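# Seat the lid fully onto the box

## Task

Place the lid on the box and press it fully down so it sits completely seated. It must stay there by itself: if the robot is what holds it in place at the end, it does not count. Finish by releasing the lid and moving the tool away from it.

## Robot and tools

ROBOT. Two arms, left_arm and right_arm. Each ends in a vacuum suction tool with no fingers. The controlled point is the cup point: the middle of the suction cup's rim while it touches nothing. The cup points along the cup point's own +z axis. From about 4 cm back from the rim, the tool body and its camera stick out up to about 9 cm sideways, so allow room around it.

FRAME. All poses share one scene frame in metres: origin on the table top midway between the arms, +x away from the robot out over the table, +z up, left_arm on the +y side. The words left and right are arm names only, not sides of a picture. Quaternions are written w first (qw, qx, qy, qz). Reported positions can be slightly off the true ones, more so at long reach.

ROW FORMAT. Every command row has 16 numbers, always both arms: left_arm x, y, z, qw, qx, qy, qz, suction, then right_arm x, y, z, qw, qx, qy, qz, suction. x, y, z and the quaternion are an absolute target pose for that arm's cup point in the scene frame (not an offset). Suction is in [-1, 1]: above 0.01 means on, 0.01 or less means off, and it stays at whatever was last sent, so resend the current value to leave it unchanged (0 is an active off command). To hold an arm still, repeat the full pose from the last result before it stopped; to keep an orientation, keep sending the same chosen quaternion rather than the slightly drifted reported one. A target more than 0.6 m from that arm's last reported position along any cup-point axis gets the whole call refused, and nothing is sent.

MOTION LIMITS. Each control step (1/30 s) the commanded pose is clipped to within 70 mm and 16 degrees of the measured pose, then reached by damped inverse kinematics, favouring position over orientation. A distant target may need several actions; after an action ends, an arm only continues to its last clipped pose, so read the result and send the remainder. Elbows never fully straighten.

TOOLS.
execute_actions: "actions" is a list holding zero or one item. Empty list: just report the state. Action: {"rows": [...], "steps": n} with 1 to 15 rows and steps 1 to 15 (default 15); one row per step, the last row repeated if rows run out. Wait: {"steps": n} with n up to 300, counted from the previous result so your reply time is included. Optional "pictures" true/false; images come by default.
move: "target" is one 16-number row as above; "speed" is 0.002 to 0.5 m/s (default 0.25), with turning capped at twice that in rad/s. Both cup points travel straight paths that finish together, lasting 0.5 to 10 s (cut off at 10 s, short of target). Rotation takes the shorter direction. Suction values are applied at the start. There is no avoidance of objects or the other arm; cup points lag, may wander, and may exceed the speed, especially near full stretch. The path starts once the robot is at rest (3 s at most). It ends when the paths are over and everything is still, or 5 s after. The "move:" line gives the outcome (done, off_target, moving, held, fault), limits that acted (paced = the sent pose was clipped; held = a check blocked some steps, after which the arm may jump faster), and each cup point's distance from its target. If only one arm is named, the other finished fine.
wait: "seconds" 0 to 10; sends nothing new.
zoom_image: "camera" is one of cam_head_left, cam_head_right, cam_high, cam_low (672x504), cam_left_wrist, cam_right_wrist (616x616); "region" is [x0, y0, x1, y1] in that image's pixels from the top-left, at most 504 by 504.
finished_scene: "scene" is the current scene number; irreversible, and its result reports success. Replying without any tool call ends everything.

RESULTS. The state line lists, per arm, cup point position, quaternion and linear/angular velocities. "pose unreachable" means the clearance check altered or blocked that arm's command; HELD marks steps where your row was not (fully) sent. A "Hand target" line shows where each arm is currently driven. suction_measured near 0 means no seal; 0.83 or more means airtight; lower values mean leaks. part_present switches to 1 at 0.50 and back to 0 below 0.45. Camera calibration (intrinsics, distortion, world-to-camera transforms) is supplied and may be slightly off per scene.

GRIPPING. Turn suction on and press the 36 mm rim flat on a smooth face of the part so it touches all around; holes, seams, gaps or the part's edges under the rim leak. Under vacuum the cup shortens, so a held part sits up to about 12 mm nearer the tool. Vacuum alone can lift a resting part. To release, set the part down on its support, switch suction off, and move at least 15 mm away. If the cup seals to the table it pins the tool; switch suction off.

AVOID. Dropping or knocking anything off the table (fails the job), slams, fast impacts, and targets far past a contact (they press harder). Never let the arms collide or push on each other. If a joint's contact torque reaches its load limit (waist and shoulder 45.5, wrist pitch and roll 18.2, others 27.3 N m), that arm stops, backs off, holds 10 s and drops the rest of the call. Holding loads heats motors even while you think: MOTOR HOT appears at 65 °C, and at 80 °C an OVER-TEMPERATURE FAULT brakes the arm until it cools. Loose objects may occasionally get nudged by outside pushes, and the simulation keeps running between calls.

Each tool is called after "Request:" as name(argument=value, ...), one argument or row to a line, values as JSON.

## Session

Request:
execute_actions(
  actions=[],
)

Scene clock: 0.00 s of 5000.00 s.
left_arm: end_effector_position=(+0.3431, +0.2603, +0.2434) suction_measured=0.00 part_present=0 end_effector_quat_wxyz=(-0.000, -0.241, +0.970, -0.001) end_effector_velocity=(-0.000, -0.001, -0.000) end_effector_angular_velocity=(+0.000, +0.000, -0.002) | right_arm: end_effector_position=(+0.3431, -0.3501, +0.2433) suction_measured=0.00 part_present=0 end_effector_quat_wxyz=(-0.001, +0.172, +0.985, +0.001) end_effector_velocity=(+0.000, +0.000, -0.000) end_effector_angular_velocity=(-0.001, +0.000, -0.001)
Joint positions: left_arm=[-0.002 -0.246 -0.     0.923 -0.002  1.169  1.83 ] | right_arm=[ 0.    -0.248  0.002  0.921  0.003  1.17   2.878]
Joint velocities: left_arm=[-0.001 -0.    -0.001 -0.    -0.     0.    -0.   ] | right_arm=[ 0.     0.001  0.     0.    -0.    -0.     0.002]
Motor temperatures (°C, as the motors report them): left_arm=[37 34 38 40 33 39 36] | right_arm=[35 37 41 37 42 38 36]
Hand target (left_arm): +0.343, +0.260, +0.243; -0.000, -0.242, +0.970, -0.001
Hand target (right_arm): +0.343, -0.350, +0.243; -0.001, +0.172, +0.985, +0.001
camera_calibration (this result's frames):
cam_left_wrist: T_world_to_cam=[[0.471516, -0.879196, 0.0684658, 0.0631552], [-0.795701, -0.390694, 0.462838, 0.283569], [-0.380176, -0.272713, -0.883795, 0.500002], [0, 0, 0, 1]] pos_world=[0.385946, 0.302672, 0.306329]
cam_right_wrist: T_world_to_cam=[[-0.341431, -0.936488, 0.0800941, -0.236987], [-0.843238, 0.342843, 0.414014, 0.334509], [-0.415179, 0.0738191, -0.90674, 0.471905], [0, 0, 0, 1]] pos_world=[0.397081, -0.371455, 0.308385]

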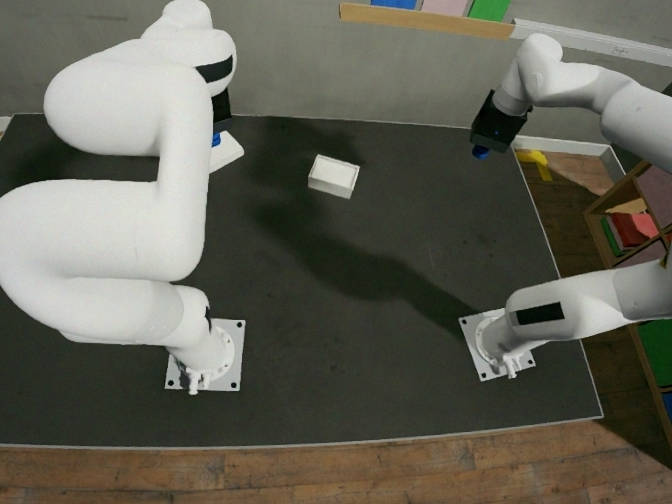

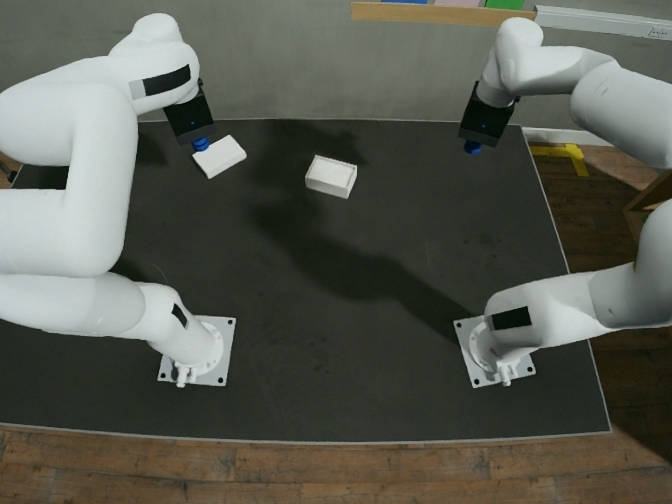

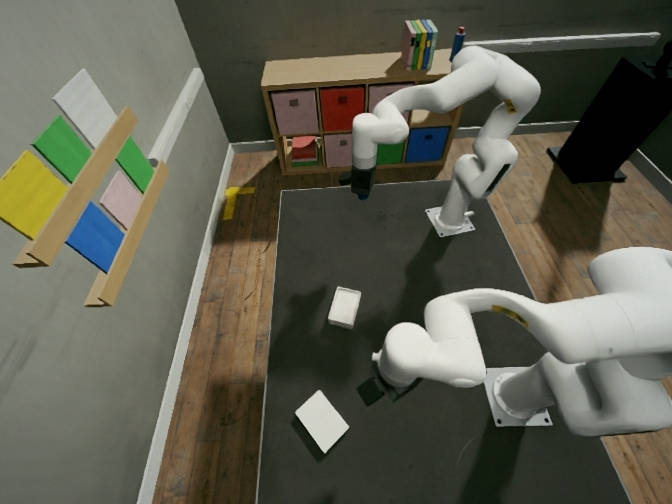

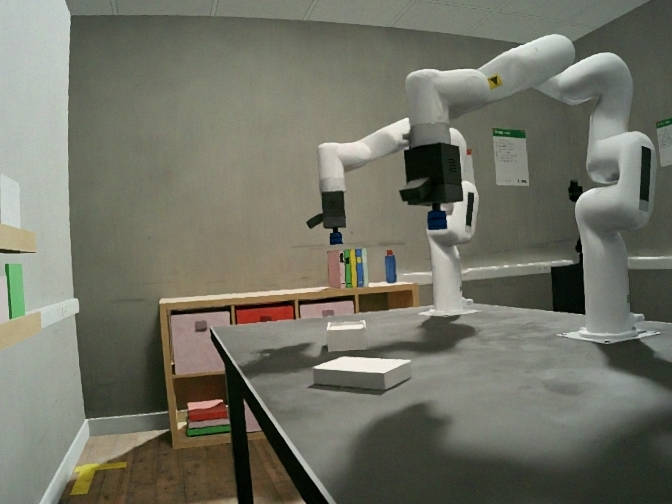

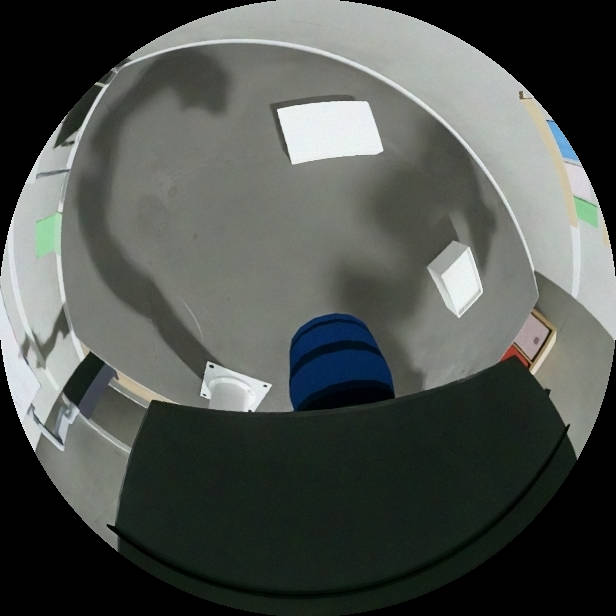

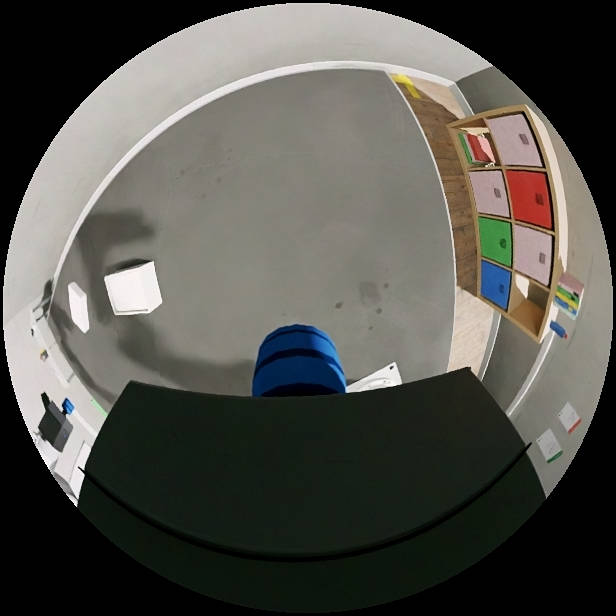

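Request:
zoom_image(
  camera="cam_high",
  region=[270, 270, 400, 470],
)

Request:
zoom_image(
  camera="cam_left_wrist",
  region=[250, 80, 500, 330],
)

Region (270, 270, 400, 470) of cam_high's 672x504 image, scaled by 2.520, with more detail than that image has; it fills the left 328 columns of this view, and the rest is white.

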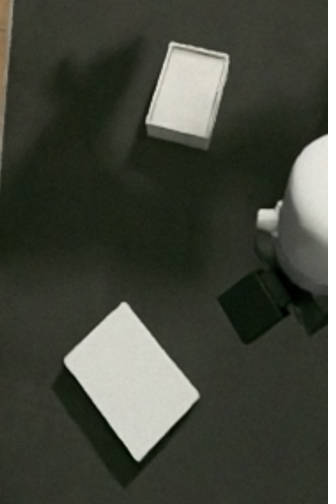

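Region (250, 80, 500, 330) of cam_left_wrist's 616x616 image, scaled by 2.016, with more detail than that image has.

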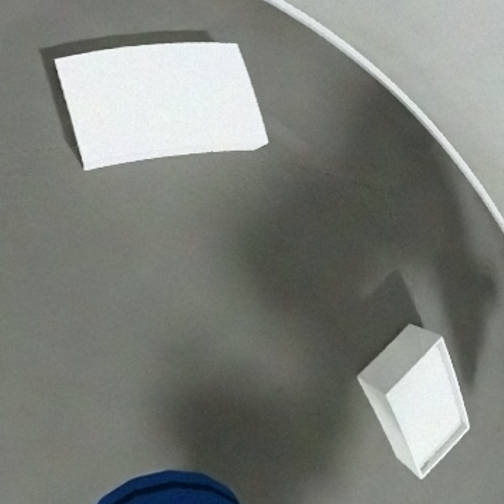

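Request:
move(
  target=[0.515,0.325,0.13,0,-0.242,0.970,0,0, 0.3431,-0.3501,0.2433,0,0.172,0.985,0,0],
)

Scene clock: 16.13 s of 5000.00 s.
left_arm: end_effector_position=(+0.5150, +0.3246, +0.1299) suction_measured=0.00 part_present=0 end_effector_quat_wxyz=(+0.001, -0.242, +0.970, -0.000) end_effector_velocity=(-0.001, +0.003, -0.004) end_effector_angular_velocity=(+0.001, +0.009, +0.004) | right_arm: end_effector_position=(+0.3431, -0.3501, +0.2433) suction_measured=0.00 part_present=0 end_effector_quat_wxyz=(-0.000, +0.172, +0.985, -0.000) end_effector_velocity=(+0.000, -0.000, -0.000) end_effector_angular_velocity=(-0.000, -0.000, +0.002)
Joint positions: left_arm=[ 0.07   0.43   0.06   1.417 -0.03   0.987  1.971] | right_arm=[ 0.    -0.249  0.003  0.92   0.001  1.169  2.881]
Joint velocities: left_arm=[ 0.002  0.009  0.003  0.004 -0.     0.004  0.   ] | right_arm=[-0.     0.001 -0.001 -0.    -0.    -0.001 -0.002]
Motor temperatures (°C, as the motors report them): left_arm=[37 34 38 43 33 39 36] | right_arm=[35 37 41 41 42 38 36]
Hand target (left_arm): +0.515, +0.325, +0.129; +0.000, -0.242, +0.970, +0.000
Hand target (right_arm): +0.343, -0.350, +0.243; -0.000, +0.172, +0.985, -0.000
Off the commanded pose (left_arm): 0.000 m, 0 deg.
Off the commanded pose (right_arm): 0.000 m, 0 deg.
After step 90, 11.73 s passed at rest.
move: done
camera_calibration (this result's frames):
cam_left_wrist: T_world_to_cam=[[0.472354, -0.878797, 0.0678061, 0.045867], [-0.796014, -0.392293, 0.460943, 0.498904], [-0.378475, -0.271703, -0.884836, 0.48153], [0, 0, 0, 1]] pos_world=[0.557716, 0.366857, 0.192998]
cam_right_wrist: T_world_to_cam=[[-0.342325, -0.936044, 0.0814571, -0.236819], [-0.843584, 0.344368, 0.412039, 0.335658], [-0.413738, 0.0723355, -0.907518, 0.471128], [0, 0, 0, 1]] pos_world=[0.39701, -0.371342, 0.308543]

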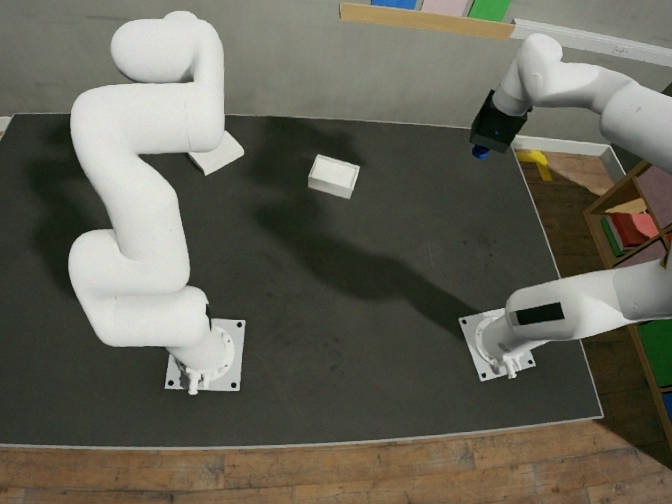

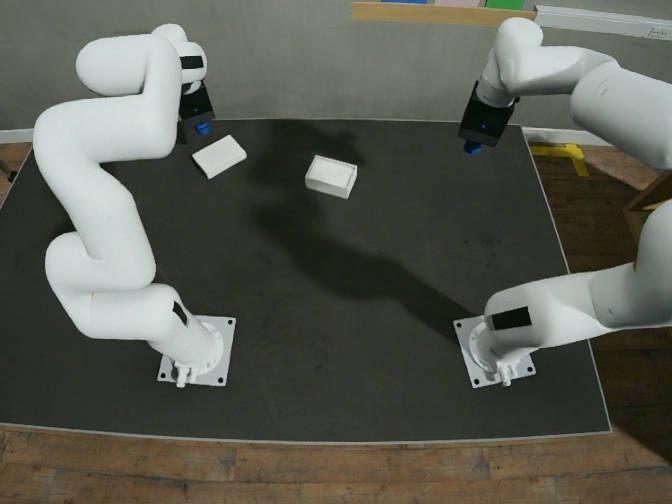

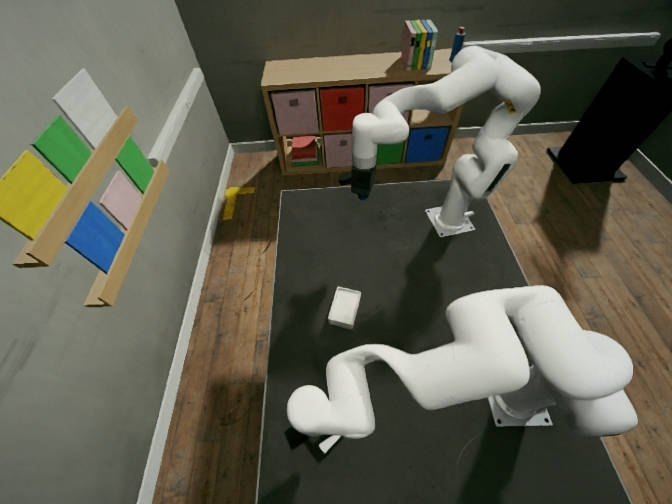

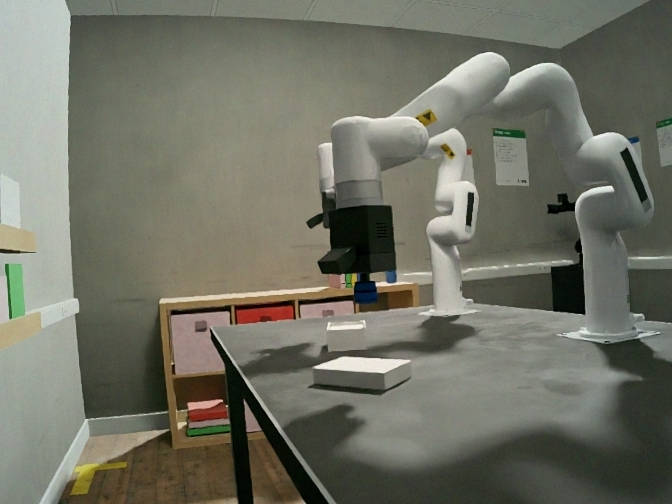

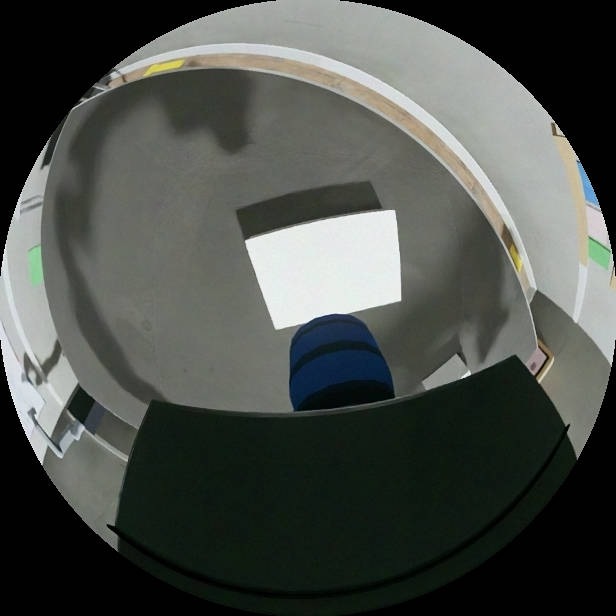

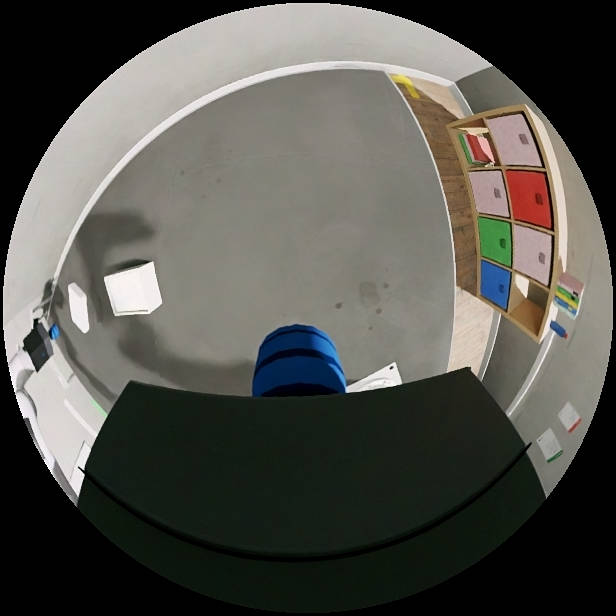

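Request:
move(
  target=[0.53,0.315,0.022,0,-0.242,0.970,0,1, 0.35,-0.23,0.10,0,-0.5961,0.8029,0,0],
  speed=0.1,
)

Request:
move(
  target=[0.52,0.28,0.12,0,-0.05,0.9987,0,1, 0.35,-0.23,0.10,0,-0.5961,0.8029,0,0],
  speed=0.15,
)

Request:
move(
  target=[0.438,-0.023,0.08,0,0.2527,0.9673,0,1, 0.35,-0.23,0.10,0,-0.5961,0.8029,0,0],
  speed=0.2,
)

Request:
zoom_image(
  camera="cam_low",
  region=[290, 280, 410, 370],
)

Request:
zoom_image(
  camera="cam_head_right",
  region=[275, 120, 385, 220],
)

Scene clock: 36.67 s of 5000.00 s.
left_arm: end_effector_position=(+0.5298, +0.3150, +0.0219) suction_measured=0.99 part_present=1 end_effector_quat_wxyz=(+0.000, -0.242, +0.970, +0.000) end_effector_velocity=(+0.001, +0.001, +0.000) end_effector_angular_velocity=(+0.001, -0.001, +0.002) | right_arm: end_effector_position=(+0.3496, -0.2302, +0.0999) suction_measured=0.00 part_present=0 end_effector_quat_wxyz=(-0.000, -0.595, +0.803, -0.000) end_effector_velocity=(+0.001, +0.000, -0.000) end_effector_angular_velocity=(+0.001, -0.002, +0.005)
Joint positions: left_arm=[ 0.061  0.642  0.048  1.417 -0.041  0.776  1.958] | right_arm=[ 0.197  0.084  0.074  0.838 -0.009  0.755  1.534]
Joint velocities: left_arm=[ 0.001 -0.     0.001  0.001 -0.    -0.     0.   ] | right_arm=[-0.     0.002 -0.     0.001  0.001 -0.003 -0.006]
Motor temperatures (°C, as the motors report them): left_arm=[37 36 38 45 33 39 36] | right_arm=[35 38 41 43 42 38 36]
Hand target (left_arm): +0.530, +0.315, +0.022; -0.000, -0.242, +0.970, +0.000
Hand target (right_arm): +0.350, -0.230, +0.100; -0.000, -0.596, +0.803, -0.000
Off the commanded pose (left_arm): 0.000 m, 0 deg.
Off the commanded pose (right_arm): 0.000 m, 0 deg.
After step 90, 9.10 s passed at rest.
move: done
camera_calibration (this result's frames):
cam_left_wrist: T_world_to_cam=[[0.472787, -0.878608, 0.0672308, 0.0375108], [-0.795351, -0.39265, 0.461783, 0.556472], [-0.379328, -0.271797, -0.884441, 0.389491], [0, 0, 0, 1]] pos_world=[0.572601, 0.357318, 0.0849908]
cam_right_wrist: T_world_to_cam=[[0.952226, -0.294398, 0.0812092, -0.415527], [-0.301001, -0.859804, 0.412475, -0.108041], [-0.0516079, -0.417214, -0.907342, 0.0957198], [0, 0, 0, 1]] pos_world=[0.368095, -0.175289, 0.165159]

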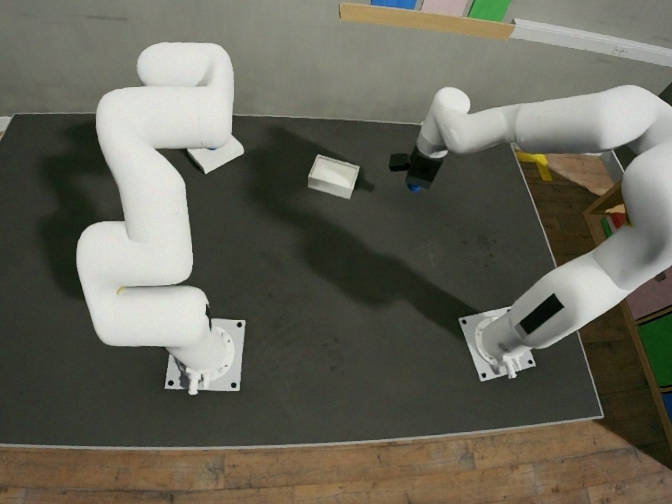

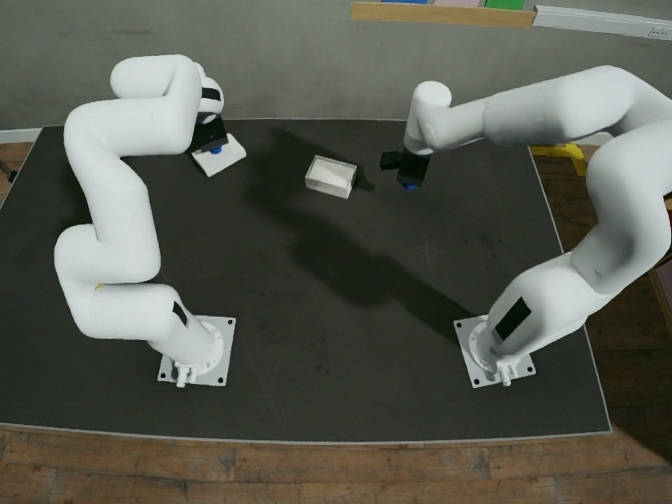

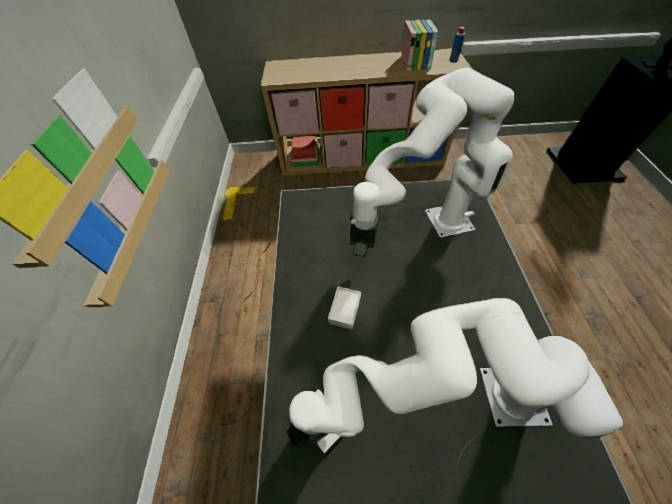

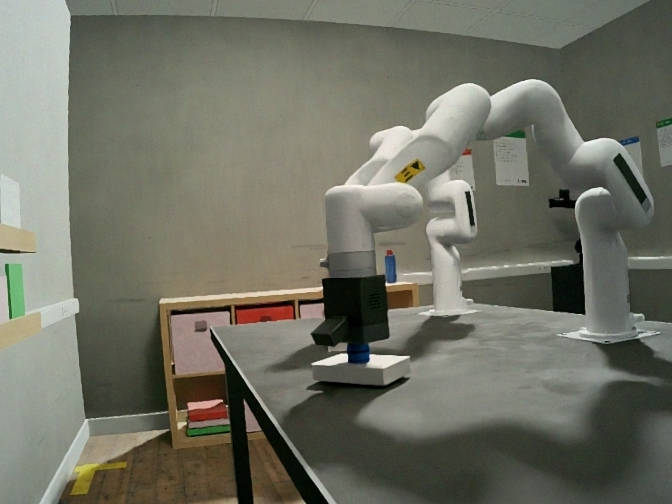

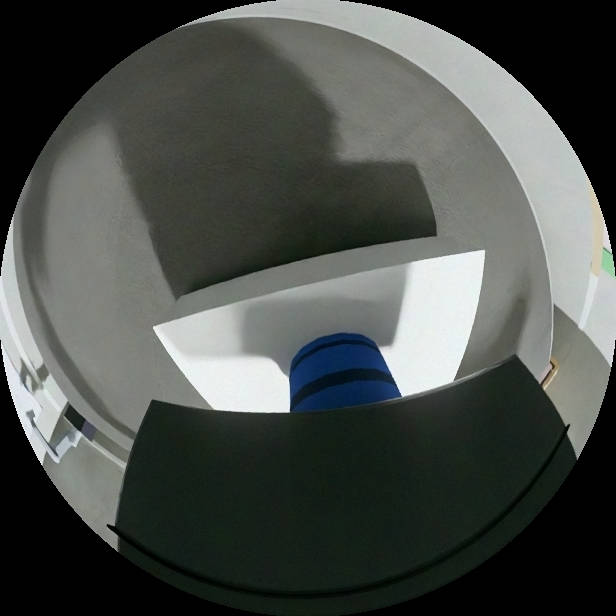

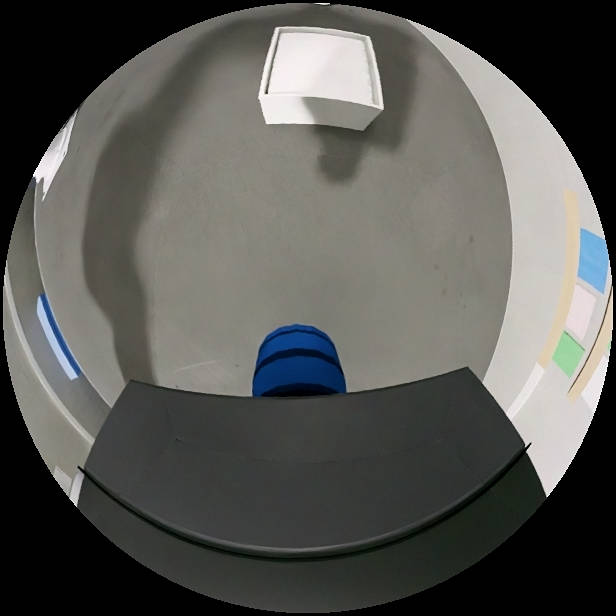

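Scene clock: 38.33 s of 5000.00 s.
left_arm: end_effector_position=(+0.5198, +0.2802, +0.1196) suction_measured=0.99 part_present=1 end_effector_quat_wxyz=(-0.001, -0.050, +0.999, -0.000) end_effector_velocity=(-0.000, +0.000, +0.000) end_effector_angular_velocity=(+0.001, +0.002, -0.005) | right_arm: end_effector_position=(+0.3500, -0.2300, +0.1000) suction_measured=0.00 part_present=0 end_effector_quat_wxyz=(-0.000, -0.596, +0.803, +0.000) end_effector_velocity=(+0.000, -0.000, -0.000) end_effector_angular_velocity=(-0.000, -0.000, +0.001)
Joint positions: left_arm=[ 0.065  0.453 -0.025  1.422  0.013  0.971  2.253] | right_arm=[ 0.197  0.085  0.074  0.839 -0.009  0.754  1.532]
Joint velocities: left_arm=[ 0.    -0.    -0.     0.001  0.001  0.003  0.005] | right_arm=[-0.     0.    -0.    -0.    -0.    -0.001 -0.001]
Motor temperatures (°C, as the motors report them): left_arm=[37 36 38 45 33 39 36] | right_arm=[35 38 41 43 42 38 36]
Hand target (left_arm): +0.520, +0.280, +0.120; -0.000, -0.050, +0.999, -0.000
Hand target (right_arm): +0.350, -0.230, +0.100; +0.000, -0.596, +0.803, +0.000
Off the commanded pose (left_arm): 0.000 m, 0 deg.
Off the commanded pose (right_arm): 0.000 m, 0 deg.
move: done
camera_calibration (this result's frames):
cam_left_wrist: T_world_to_cam=[[0.104637, -0.992221, 0.0674481, 0.228234], [-0.884288, -0.0617928, 0.462835, 0.443127], [-0.455067, -0.108073, -0.883875, 0.45604], [0, 0, 0, 1]] pos_world=[0.575499, 0.303127, 0.182594]
cam_right_wrist: T_world_to_cam=[[0.952643, -0.292981, 0.0814501, -0.415696], [-0.299847, -0.860418, 0.412034, -0.108243], [-0.0506371, -0.416944, -0.907521, 0.0956296], [0, 0, 0, 1]] pos_world=[0.368396, -0.175053, 0.165244]

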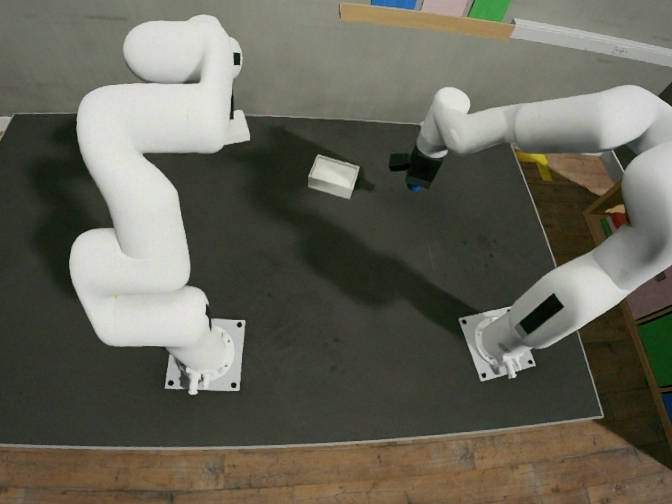

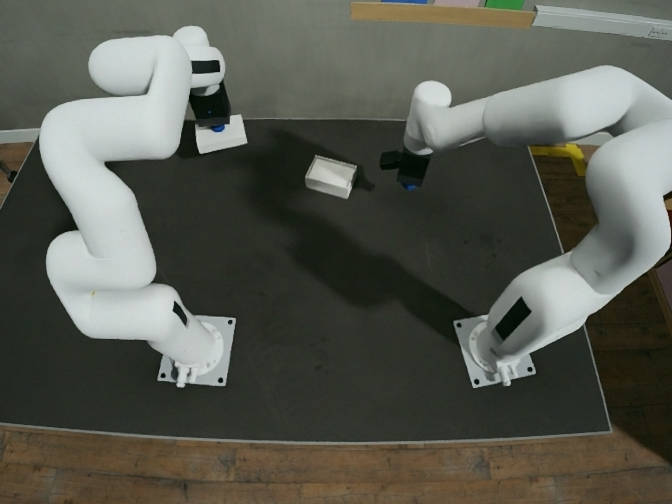

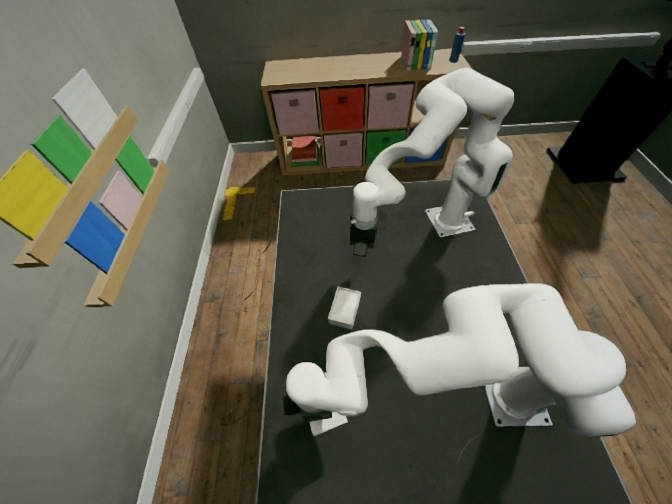

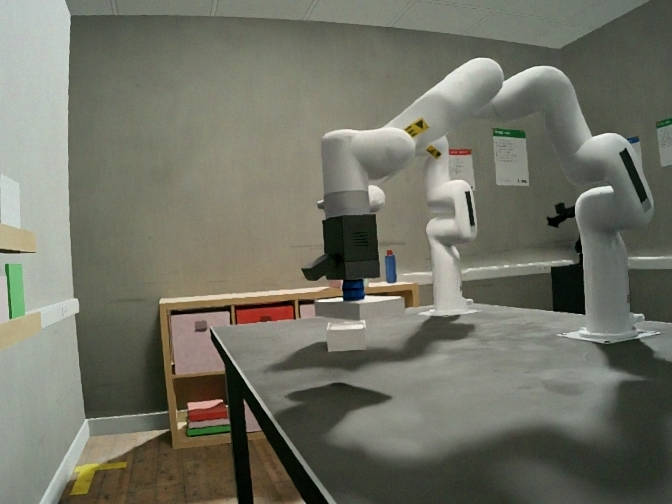

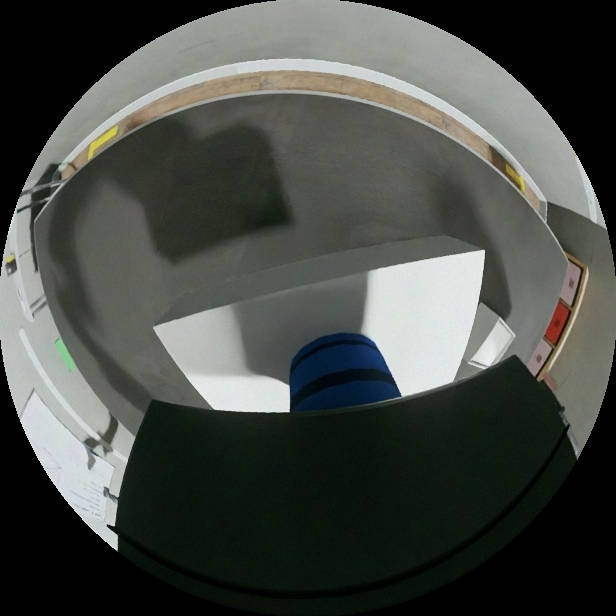

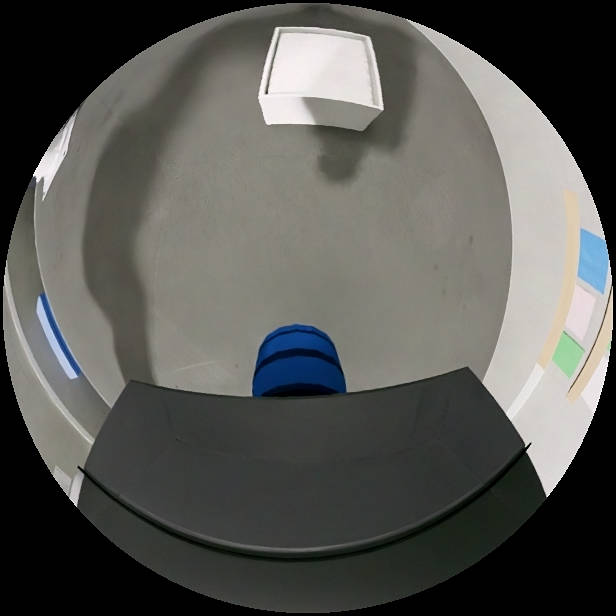

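Scene clock: 40.40 s of 5000.00 s.
left_arm: end_effector_position=(+0.4376, -0.0223, +0.0801) suction_measured=0.99 part_present=1 end_effector_quat_wxyz=(-0.000, +0.252, +0.968, +0.000) end_effector_velocity=(-0.006, -0.010, +0.000) end_effector_angular_velocity=(-0.005, +0.002, -0.018) | right_arm: end_effector_position=(+0.3500, -0.2300, +0.1000) suction_measured=0.00 part_present=0 end_effector_quat_wxyz=(+0.000, -0.596, +0.803, +0.000) end_effector_velocity=(+0.000, +0.000, +0.000) end_effector_angular_velocity=(+0.000, -0.000, +0.001)
Joint positions: left_arm=[-0.292  0.525 -0.248  1.393  0.159  0.889  2.219] | right_arm=[ 0.197  0.085  0.074  0.839 -0.009  0.754  1.532]
Joint velocities: left_arm=[-0.009  0.001 -0.01   0.001 -0.     0.     0.   ] | right_arm=[-0.    -0.     0.001  0.    -0.    -0.    -0.   ]
Motor temperatures (°C, as the motors report them): left_arm=[37 36 38 45 33 39 36] | right_arm=[35 38 41 43 42 38 36]
Hand target (left_arm): +0.437, -0.023, +0.080; -0.001, +0.253, +0.968, -0.000
Hand target (right_arm): +0.350, -0.230, +0.100; +0.000, -0.596, +0.803, +0.000
Off the commanded pose (left_arm): 0.001 m, 0 deg.
Off the commanded pose (right_arm): 0.000 m, 0 deg.
move: done
camera_calibration (this result's frames):
cam_left_wrist: T_world_to_cam=[[-0.482367, -0.873362, 0.0675302, 0.198921], [-0.760412, 0.455758, 0.462664, 0.327324], [-0.434851, 0.171823, -0.883958, 0.348386], [0, 0, 0, 1]] pos_world=[0.49635, -0.0353115, 0.143084]
cam_right_wrist: T_world_to_cam=[[0.952643, -0.29298, 0.0814522, -0.415698], [-0.299847, -0.860418, 0.412035, -0.108243], [-0.0506351, -0.416945, -0.90752, 0.0956292], [0, 0, 0, 1]] pos_world=[0.368397, -0.175054, 0.165245]

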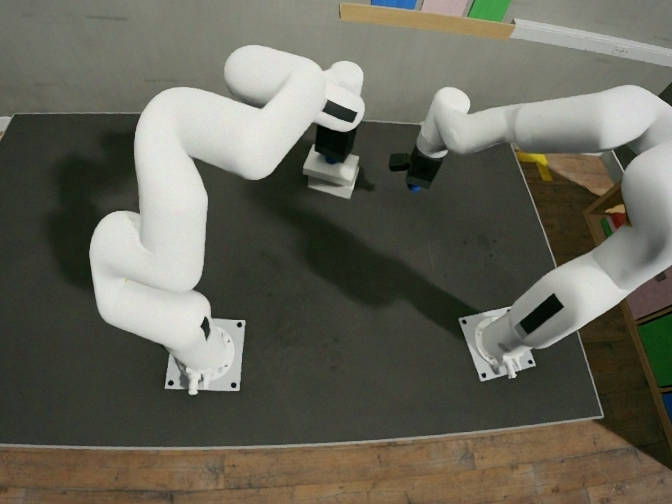

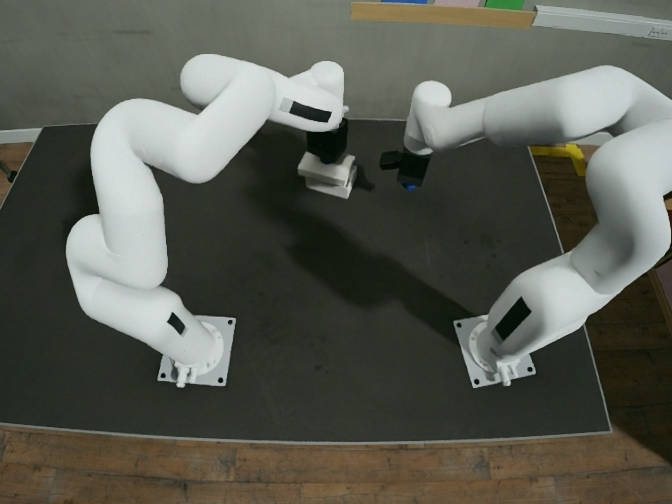

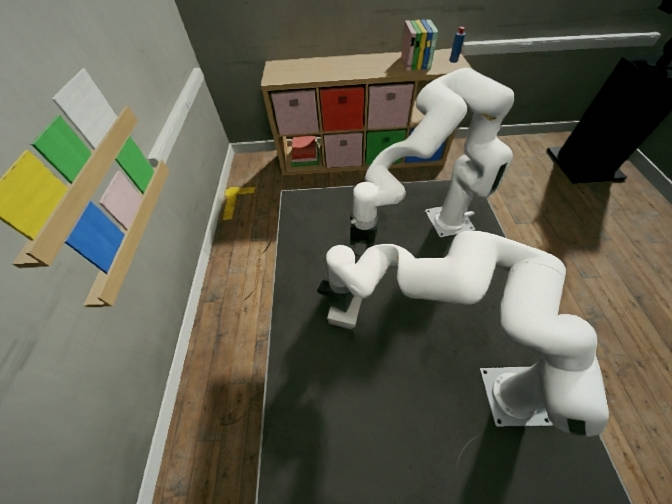

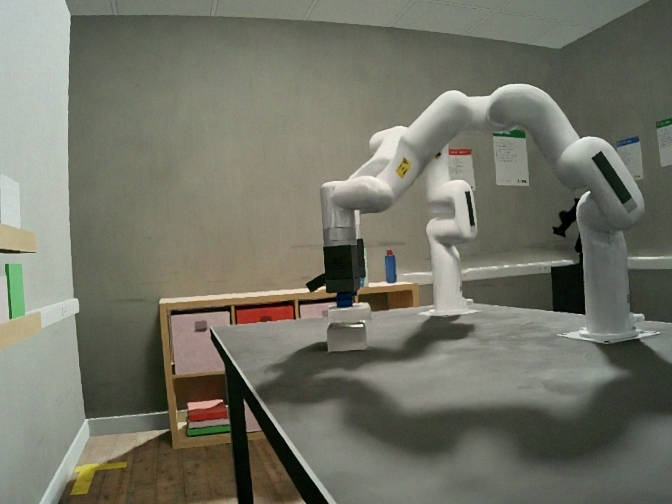

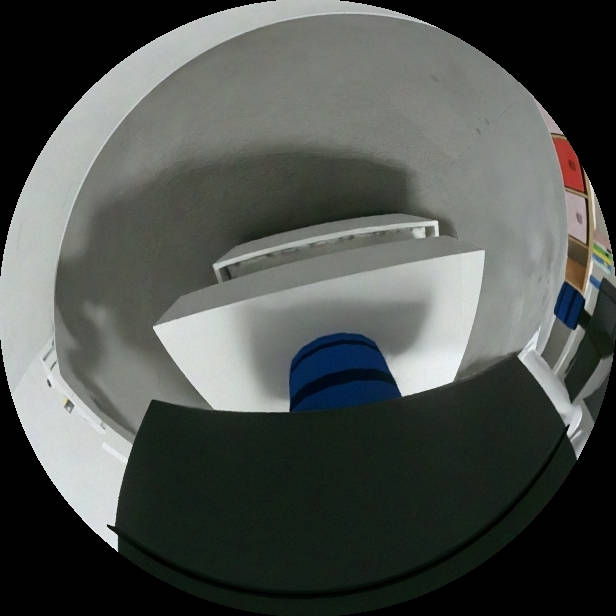

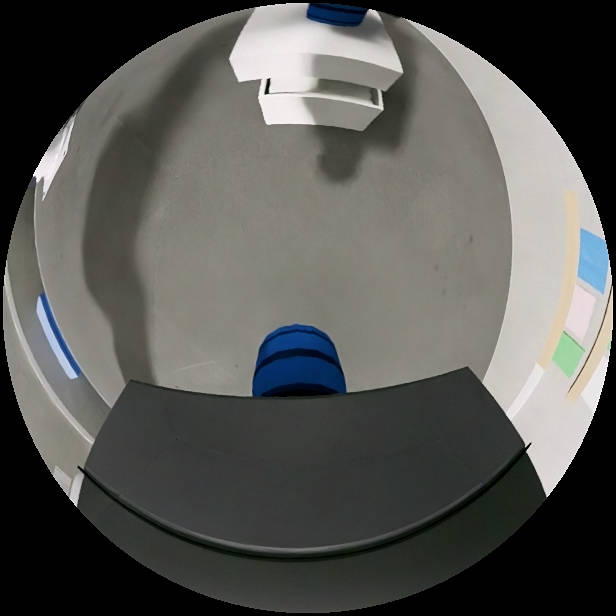

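Region (290, 280, 410, 370) of cam_low's 672x504 image, scaled by 4.200, with more detail than that image has; it fills the top 378 rows of this view, and the rest is white.

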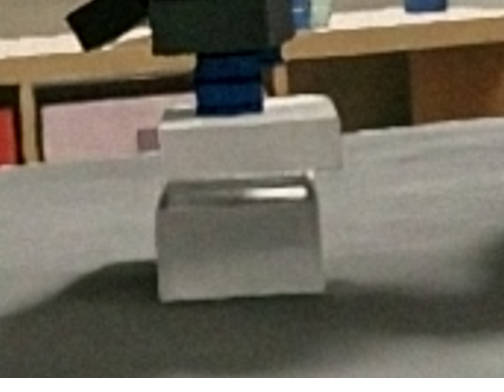

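Region (275, 120, 385, 220) of cam_head_right's 672x504 image, scaled by 4.582, with more detail than that image has; it fills the top 458 rows of this view, and the rest is white.

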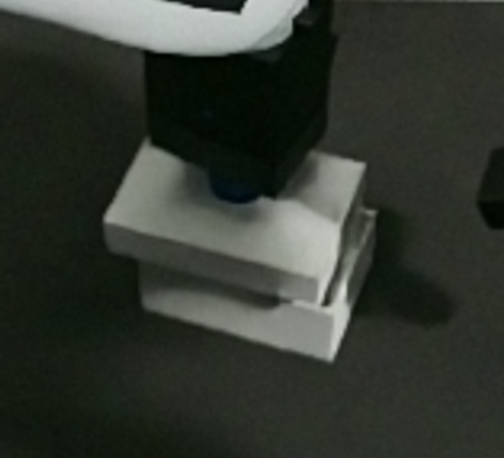

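Request:
move(
  target=[0.4392,-0.037,0.069,0,0.2527,0.9673,0,1, 0.35,-0.23,0.10,0,-0.5961,0.8029,0,0],
  speed=0.05,
)

Request:
zoom_image(
  camera="cam_low",
  region=[290, 280, 410, 370],
)

Request:
zoom_image(
  camera="cam_head_right",
  region=[275, 120, 385, 220],
)

Request:
zoom_image(
  camera="cam_right_wrist",
  region=[210, 0, 430, 150],
)

Request:
zoom_image(
  camera="cam_left_wrist",
  region=[140, 180, 500, 350],
)

Scene clock: 47.50 s of 5000.00 s.
left_arm: end_effector_position=(+0.4392, -0.0369, +0.0691) suction_measured=0.99 part_present=1 end_effector_quat_wxyz=(+0.000, +0.253, +0.968, +0.000) end_effector_velocity=(+0.003, +0.001, +0.001) end_effector_angular_velocity=(+0.000, -0.004, +0.004) | right_arm: end_effector_position=(+0.3500, -0.2300, +0.1000) suction_measured=0.00 part_present=0 end_effector_quat_wxyz=(-0.000, -0.596, +0.803, +0.000) end_effector_velocity=(-0.000, +0.001, +0.000) end_effector_angular_velocity=(+0.001, -0.001, +0.002)
Joint positions: left_arm=[-0.316  0.57  -0.246  1.43   0.172  0.881  2.195] | right_arm=[ 0.197  0.085  0.074  0.839 -0.009  0.754  1.532]
Joint velocities: left_arm=[ 0.001  0.001  0.003  0.005  0.002  0.    -0.002] | right_arm=[ 0.    -0.001  0.001  0.    -0.    -0.    -0.   ]
Motor temperatures (°C, as the motors report them): left_arm=[37 36 39 45 33 39 36] | right_arm=[35 38 41 43 42 38 36]
Hand target (left_arm): +0.439, -0.037, +0.069; -0.000, +0.253, +0.968, +0.000
Hand target (right_arm): +0.350, -0.230, +0.100; +0.000, -0.596, +0.803, -0.000
Off the commanded pose (left_arm): 0.000 m, 0 deg.
Off the commanded pose (right_arm): 0.000 m, 0 deg.
After step 90, 3.33 s passed at rest.
move: done
camera_calibration (this result's frames):
cam_left_wrist: T_world_to_cam=[[-0.484036, -0.87246, 0.0672534, 0.18848], [-0.76003, 0.457259, 0.46181, 0.340262], [-0.433663, 0.172418, -0.884426, 0.341419], [0, 0, 0, 1]] pos_world=[0.497901, -0.0500132, 0.132148]
cam_right_wrist: T_world_to_cam=[[0.952643, -0.29298, 0.081452, -0.415698], [-0.299847, -0.860418, 0.412035, -0.108243], [-0.0506354, -0.416945, -0.90752, 0.0956293], [0, 0, 0, 1]] pos_world=[0.368397, -0.175054, 0.165245]

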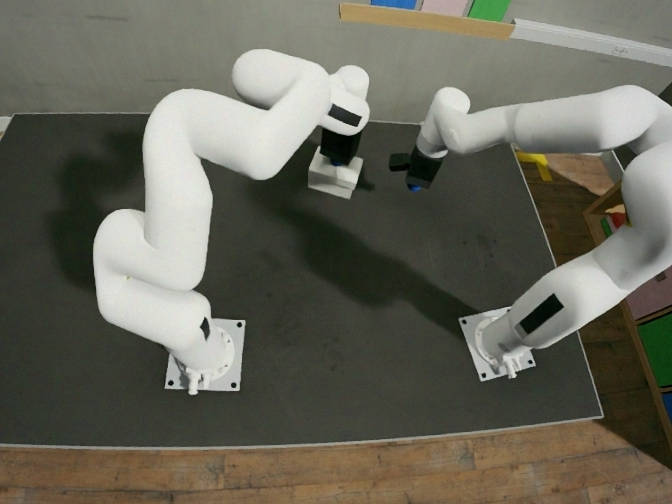

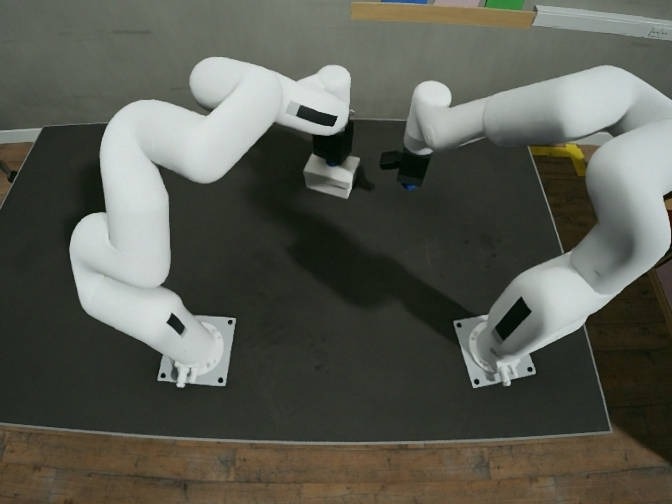

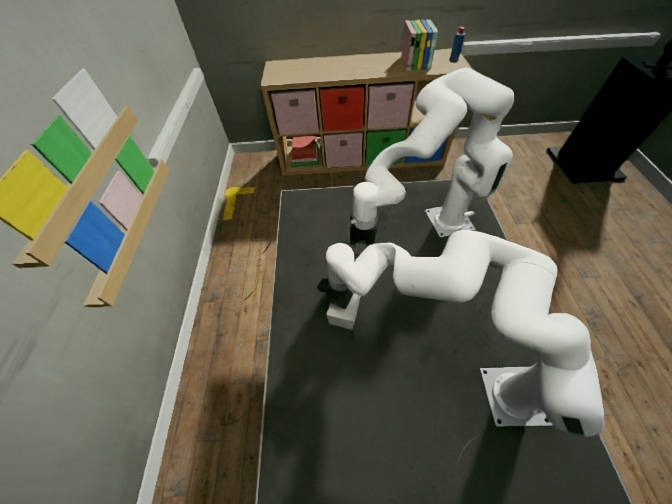

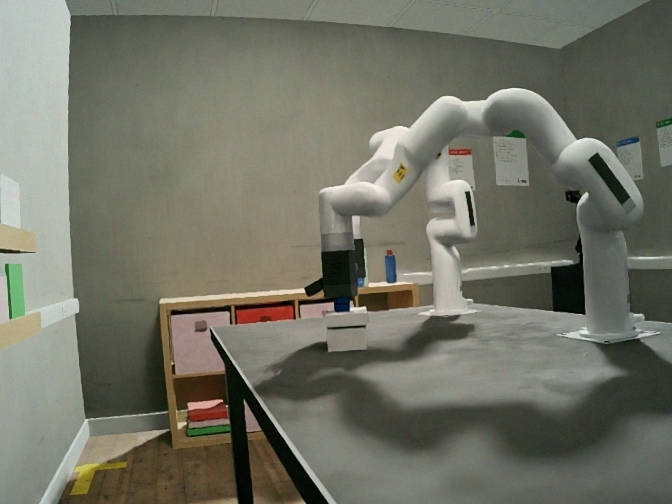

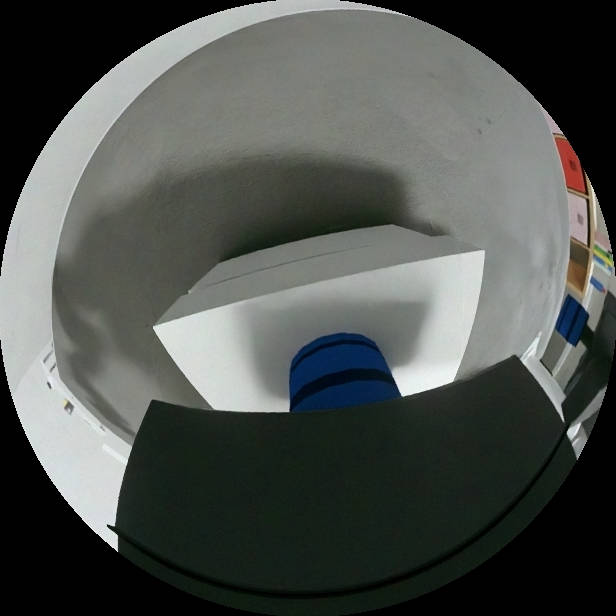

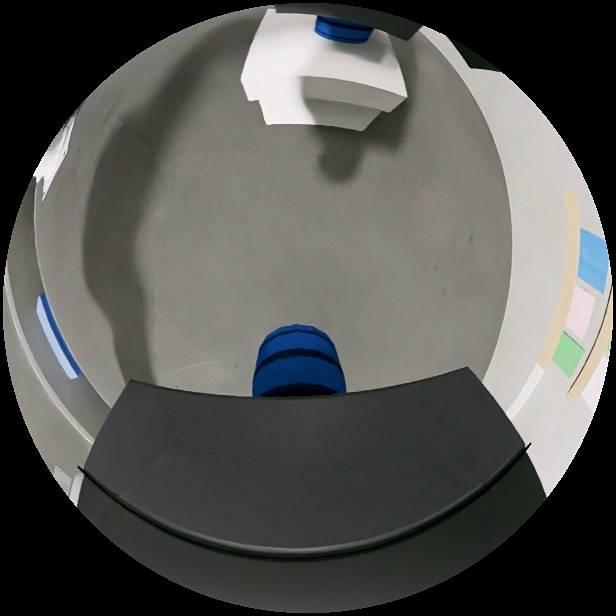

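Region (290, 280, 410, 370) of cam_low's 672x504 image, scaled by 4.200, with more detail than that image has; it fills the top 378 rows of this view, and the rest is white.

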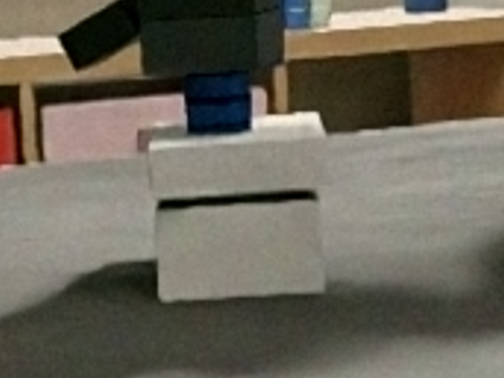

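Region (275, 120, 385, 220) of cam_head_right's 672x504 image, scaled by 4.582, with more detail than that image has; it fills the top 458 rows of this view, and the rest is white.

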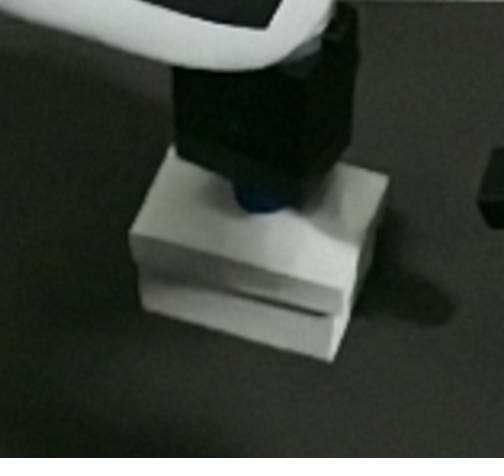

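Region (210, 0, 430, 150) of cam_right_wrist's 616x616 image, scaled by 2.291, with more detail than that image has; it fills the top 344 rows of this view, and the rest is white.

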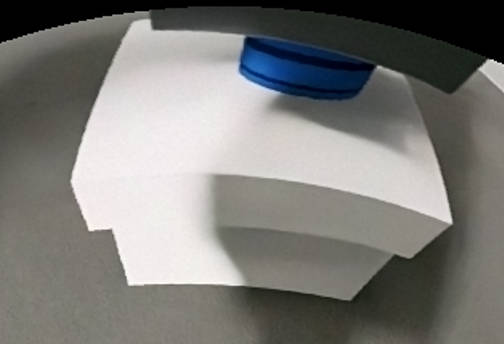

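Region (140, 180, 500, 350) of cam_left_wrist's 616x616 image, scaled by 1.400, with more detail than that image has; it fills the top 238 rows of this view, and the rest is white.

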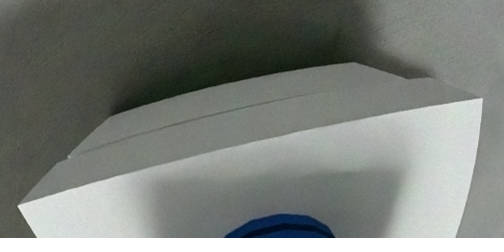

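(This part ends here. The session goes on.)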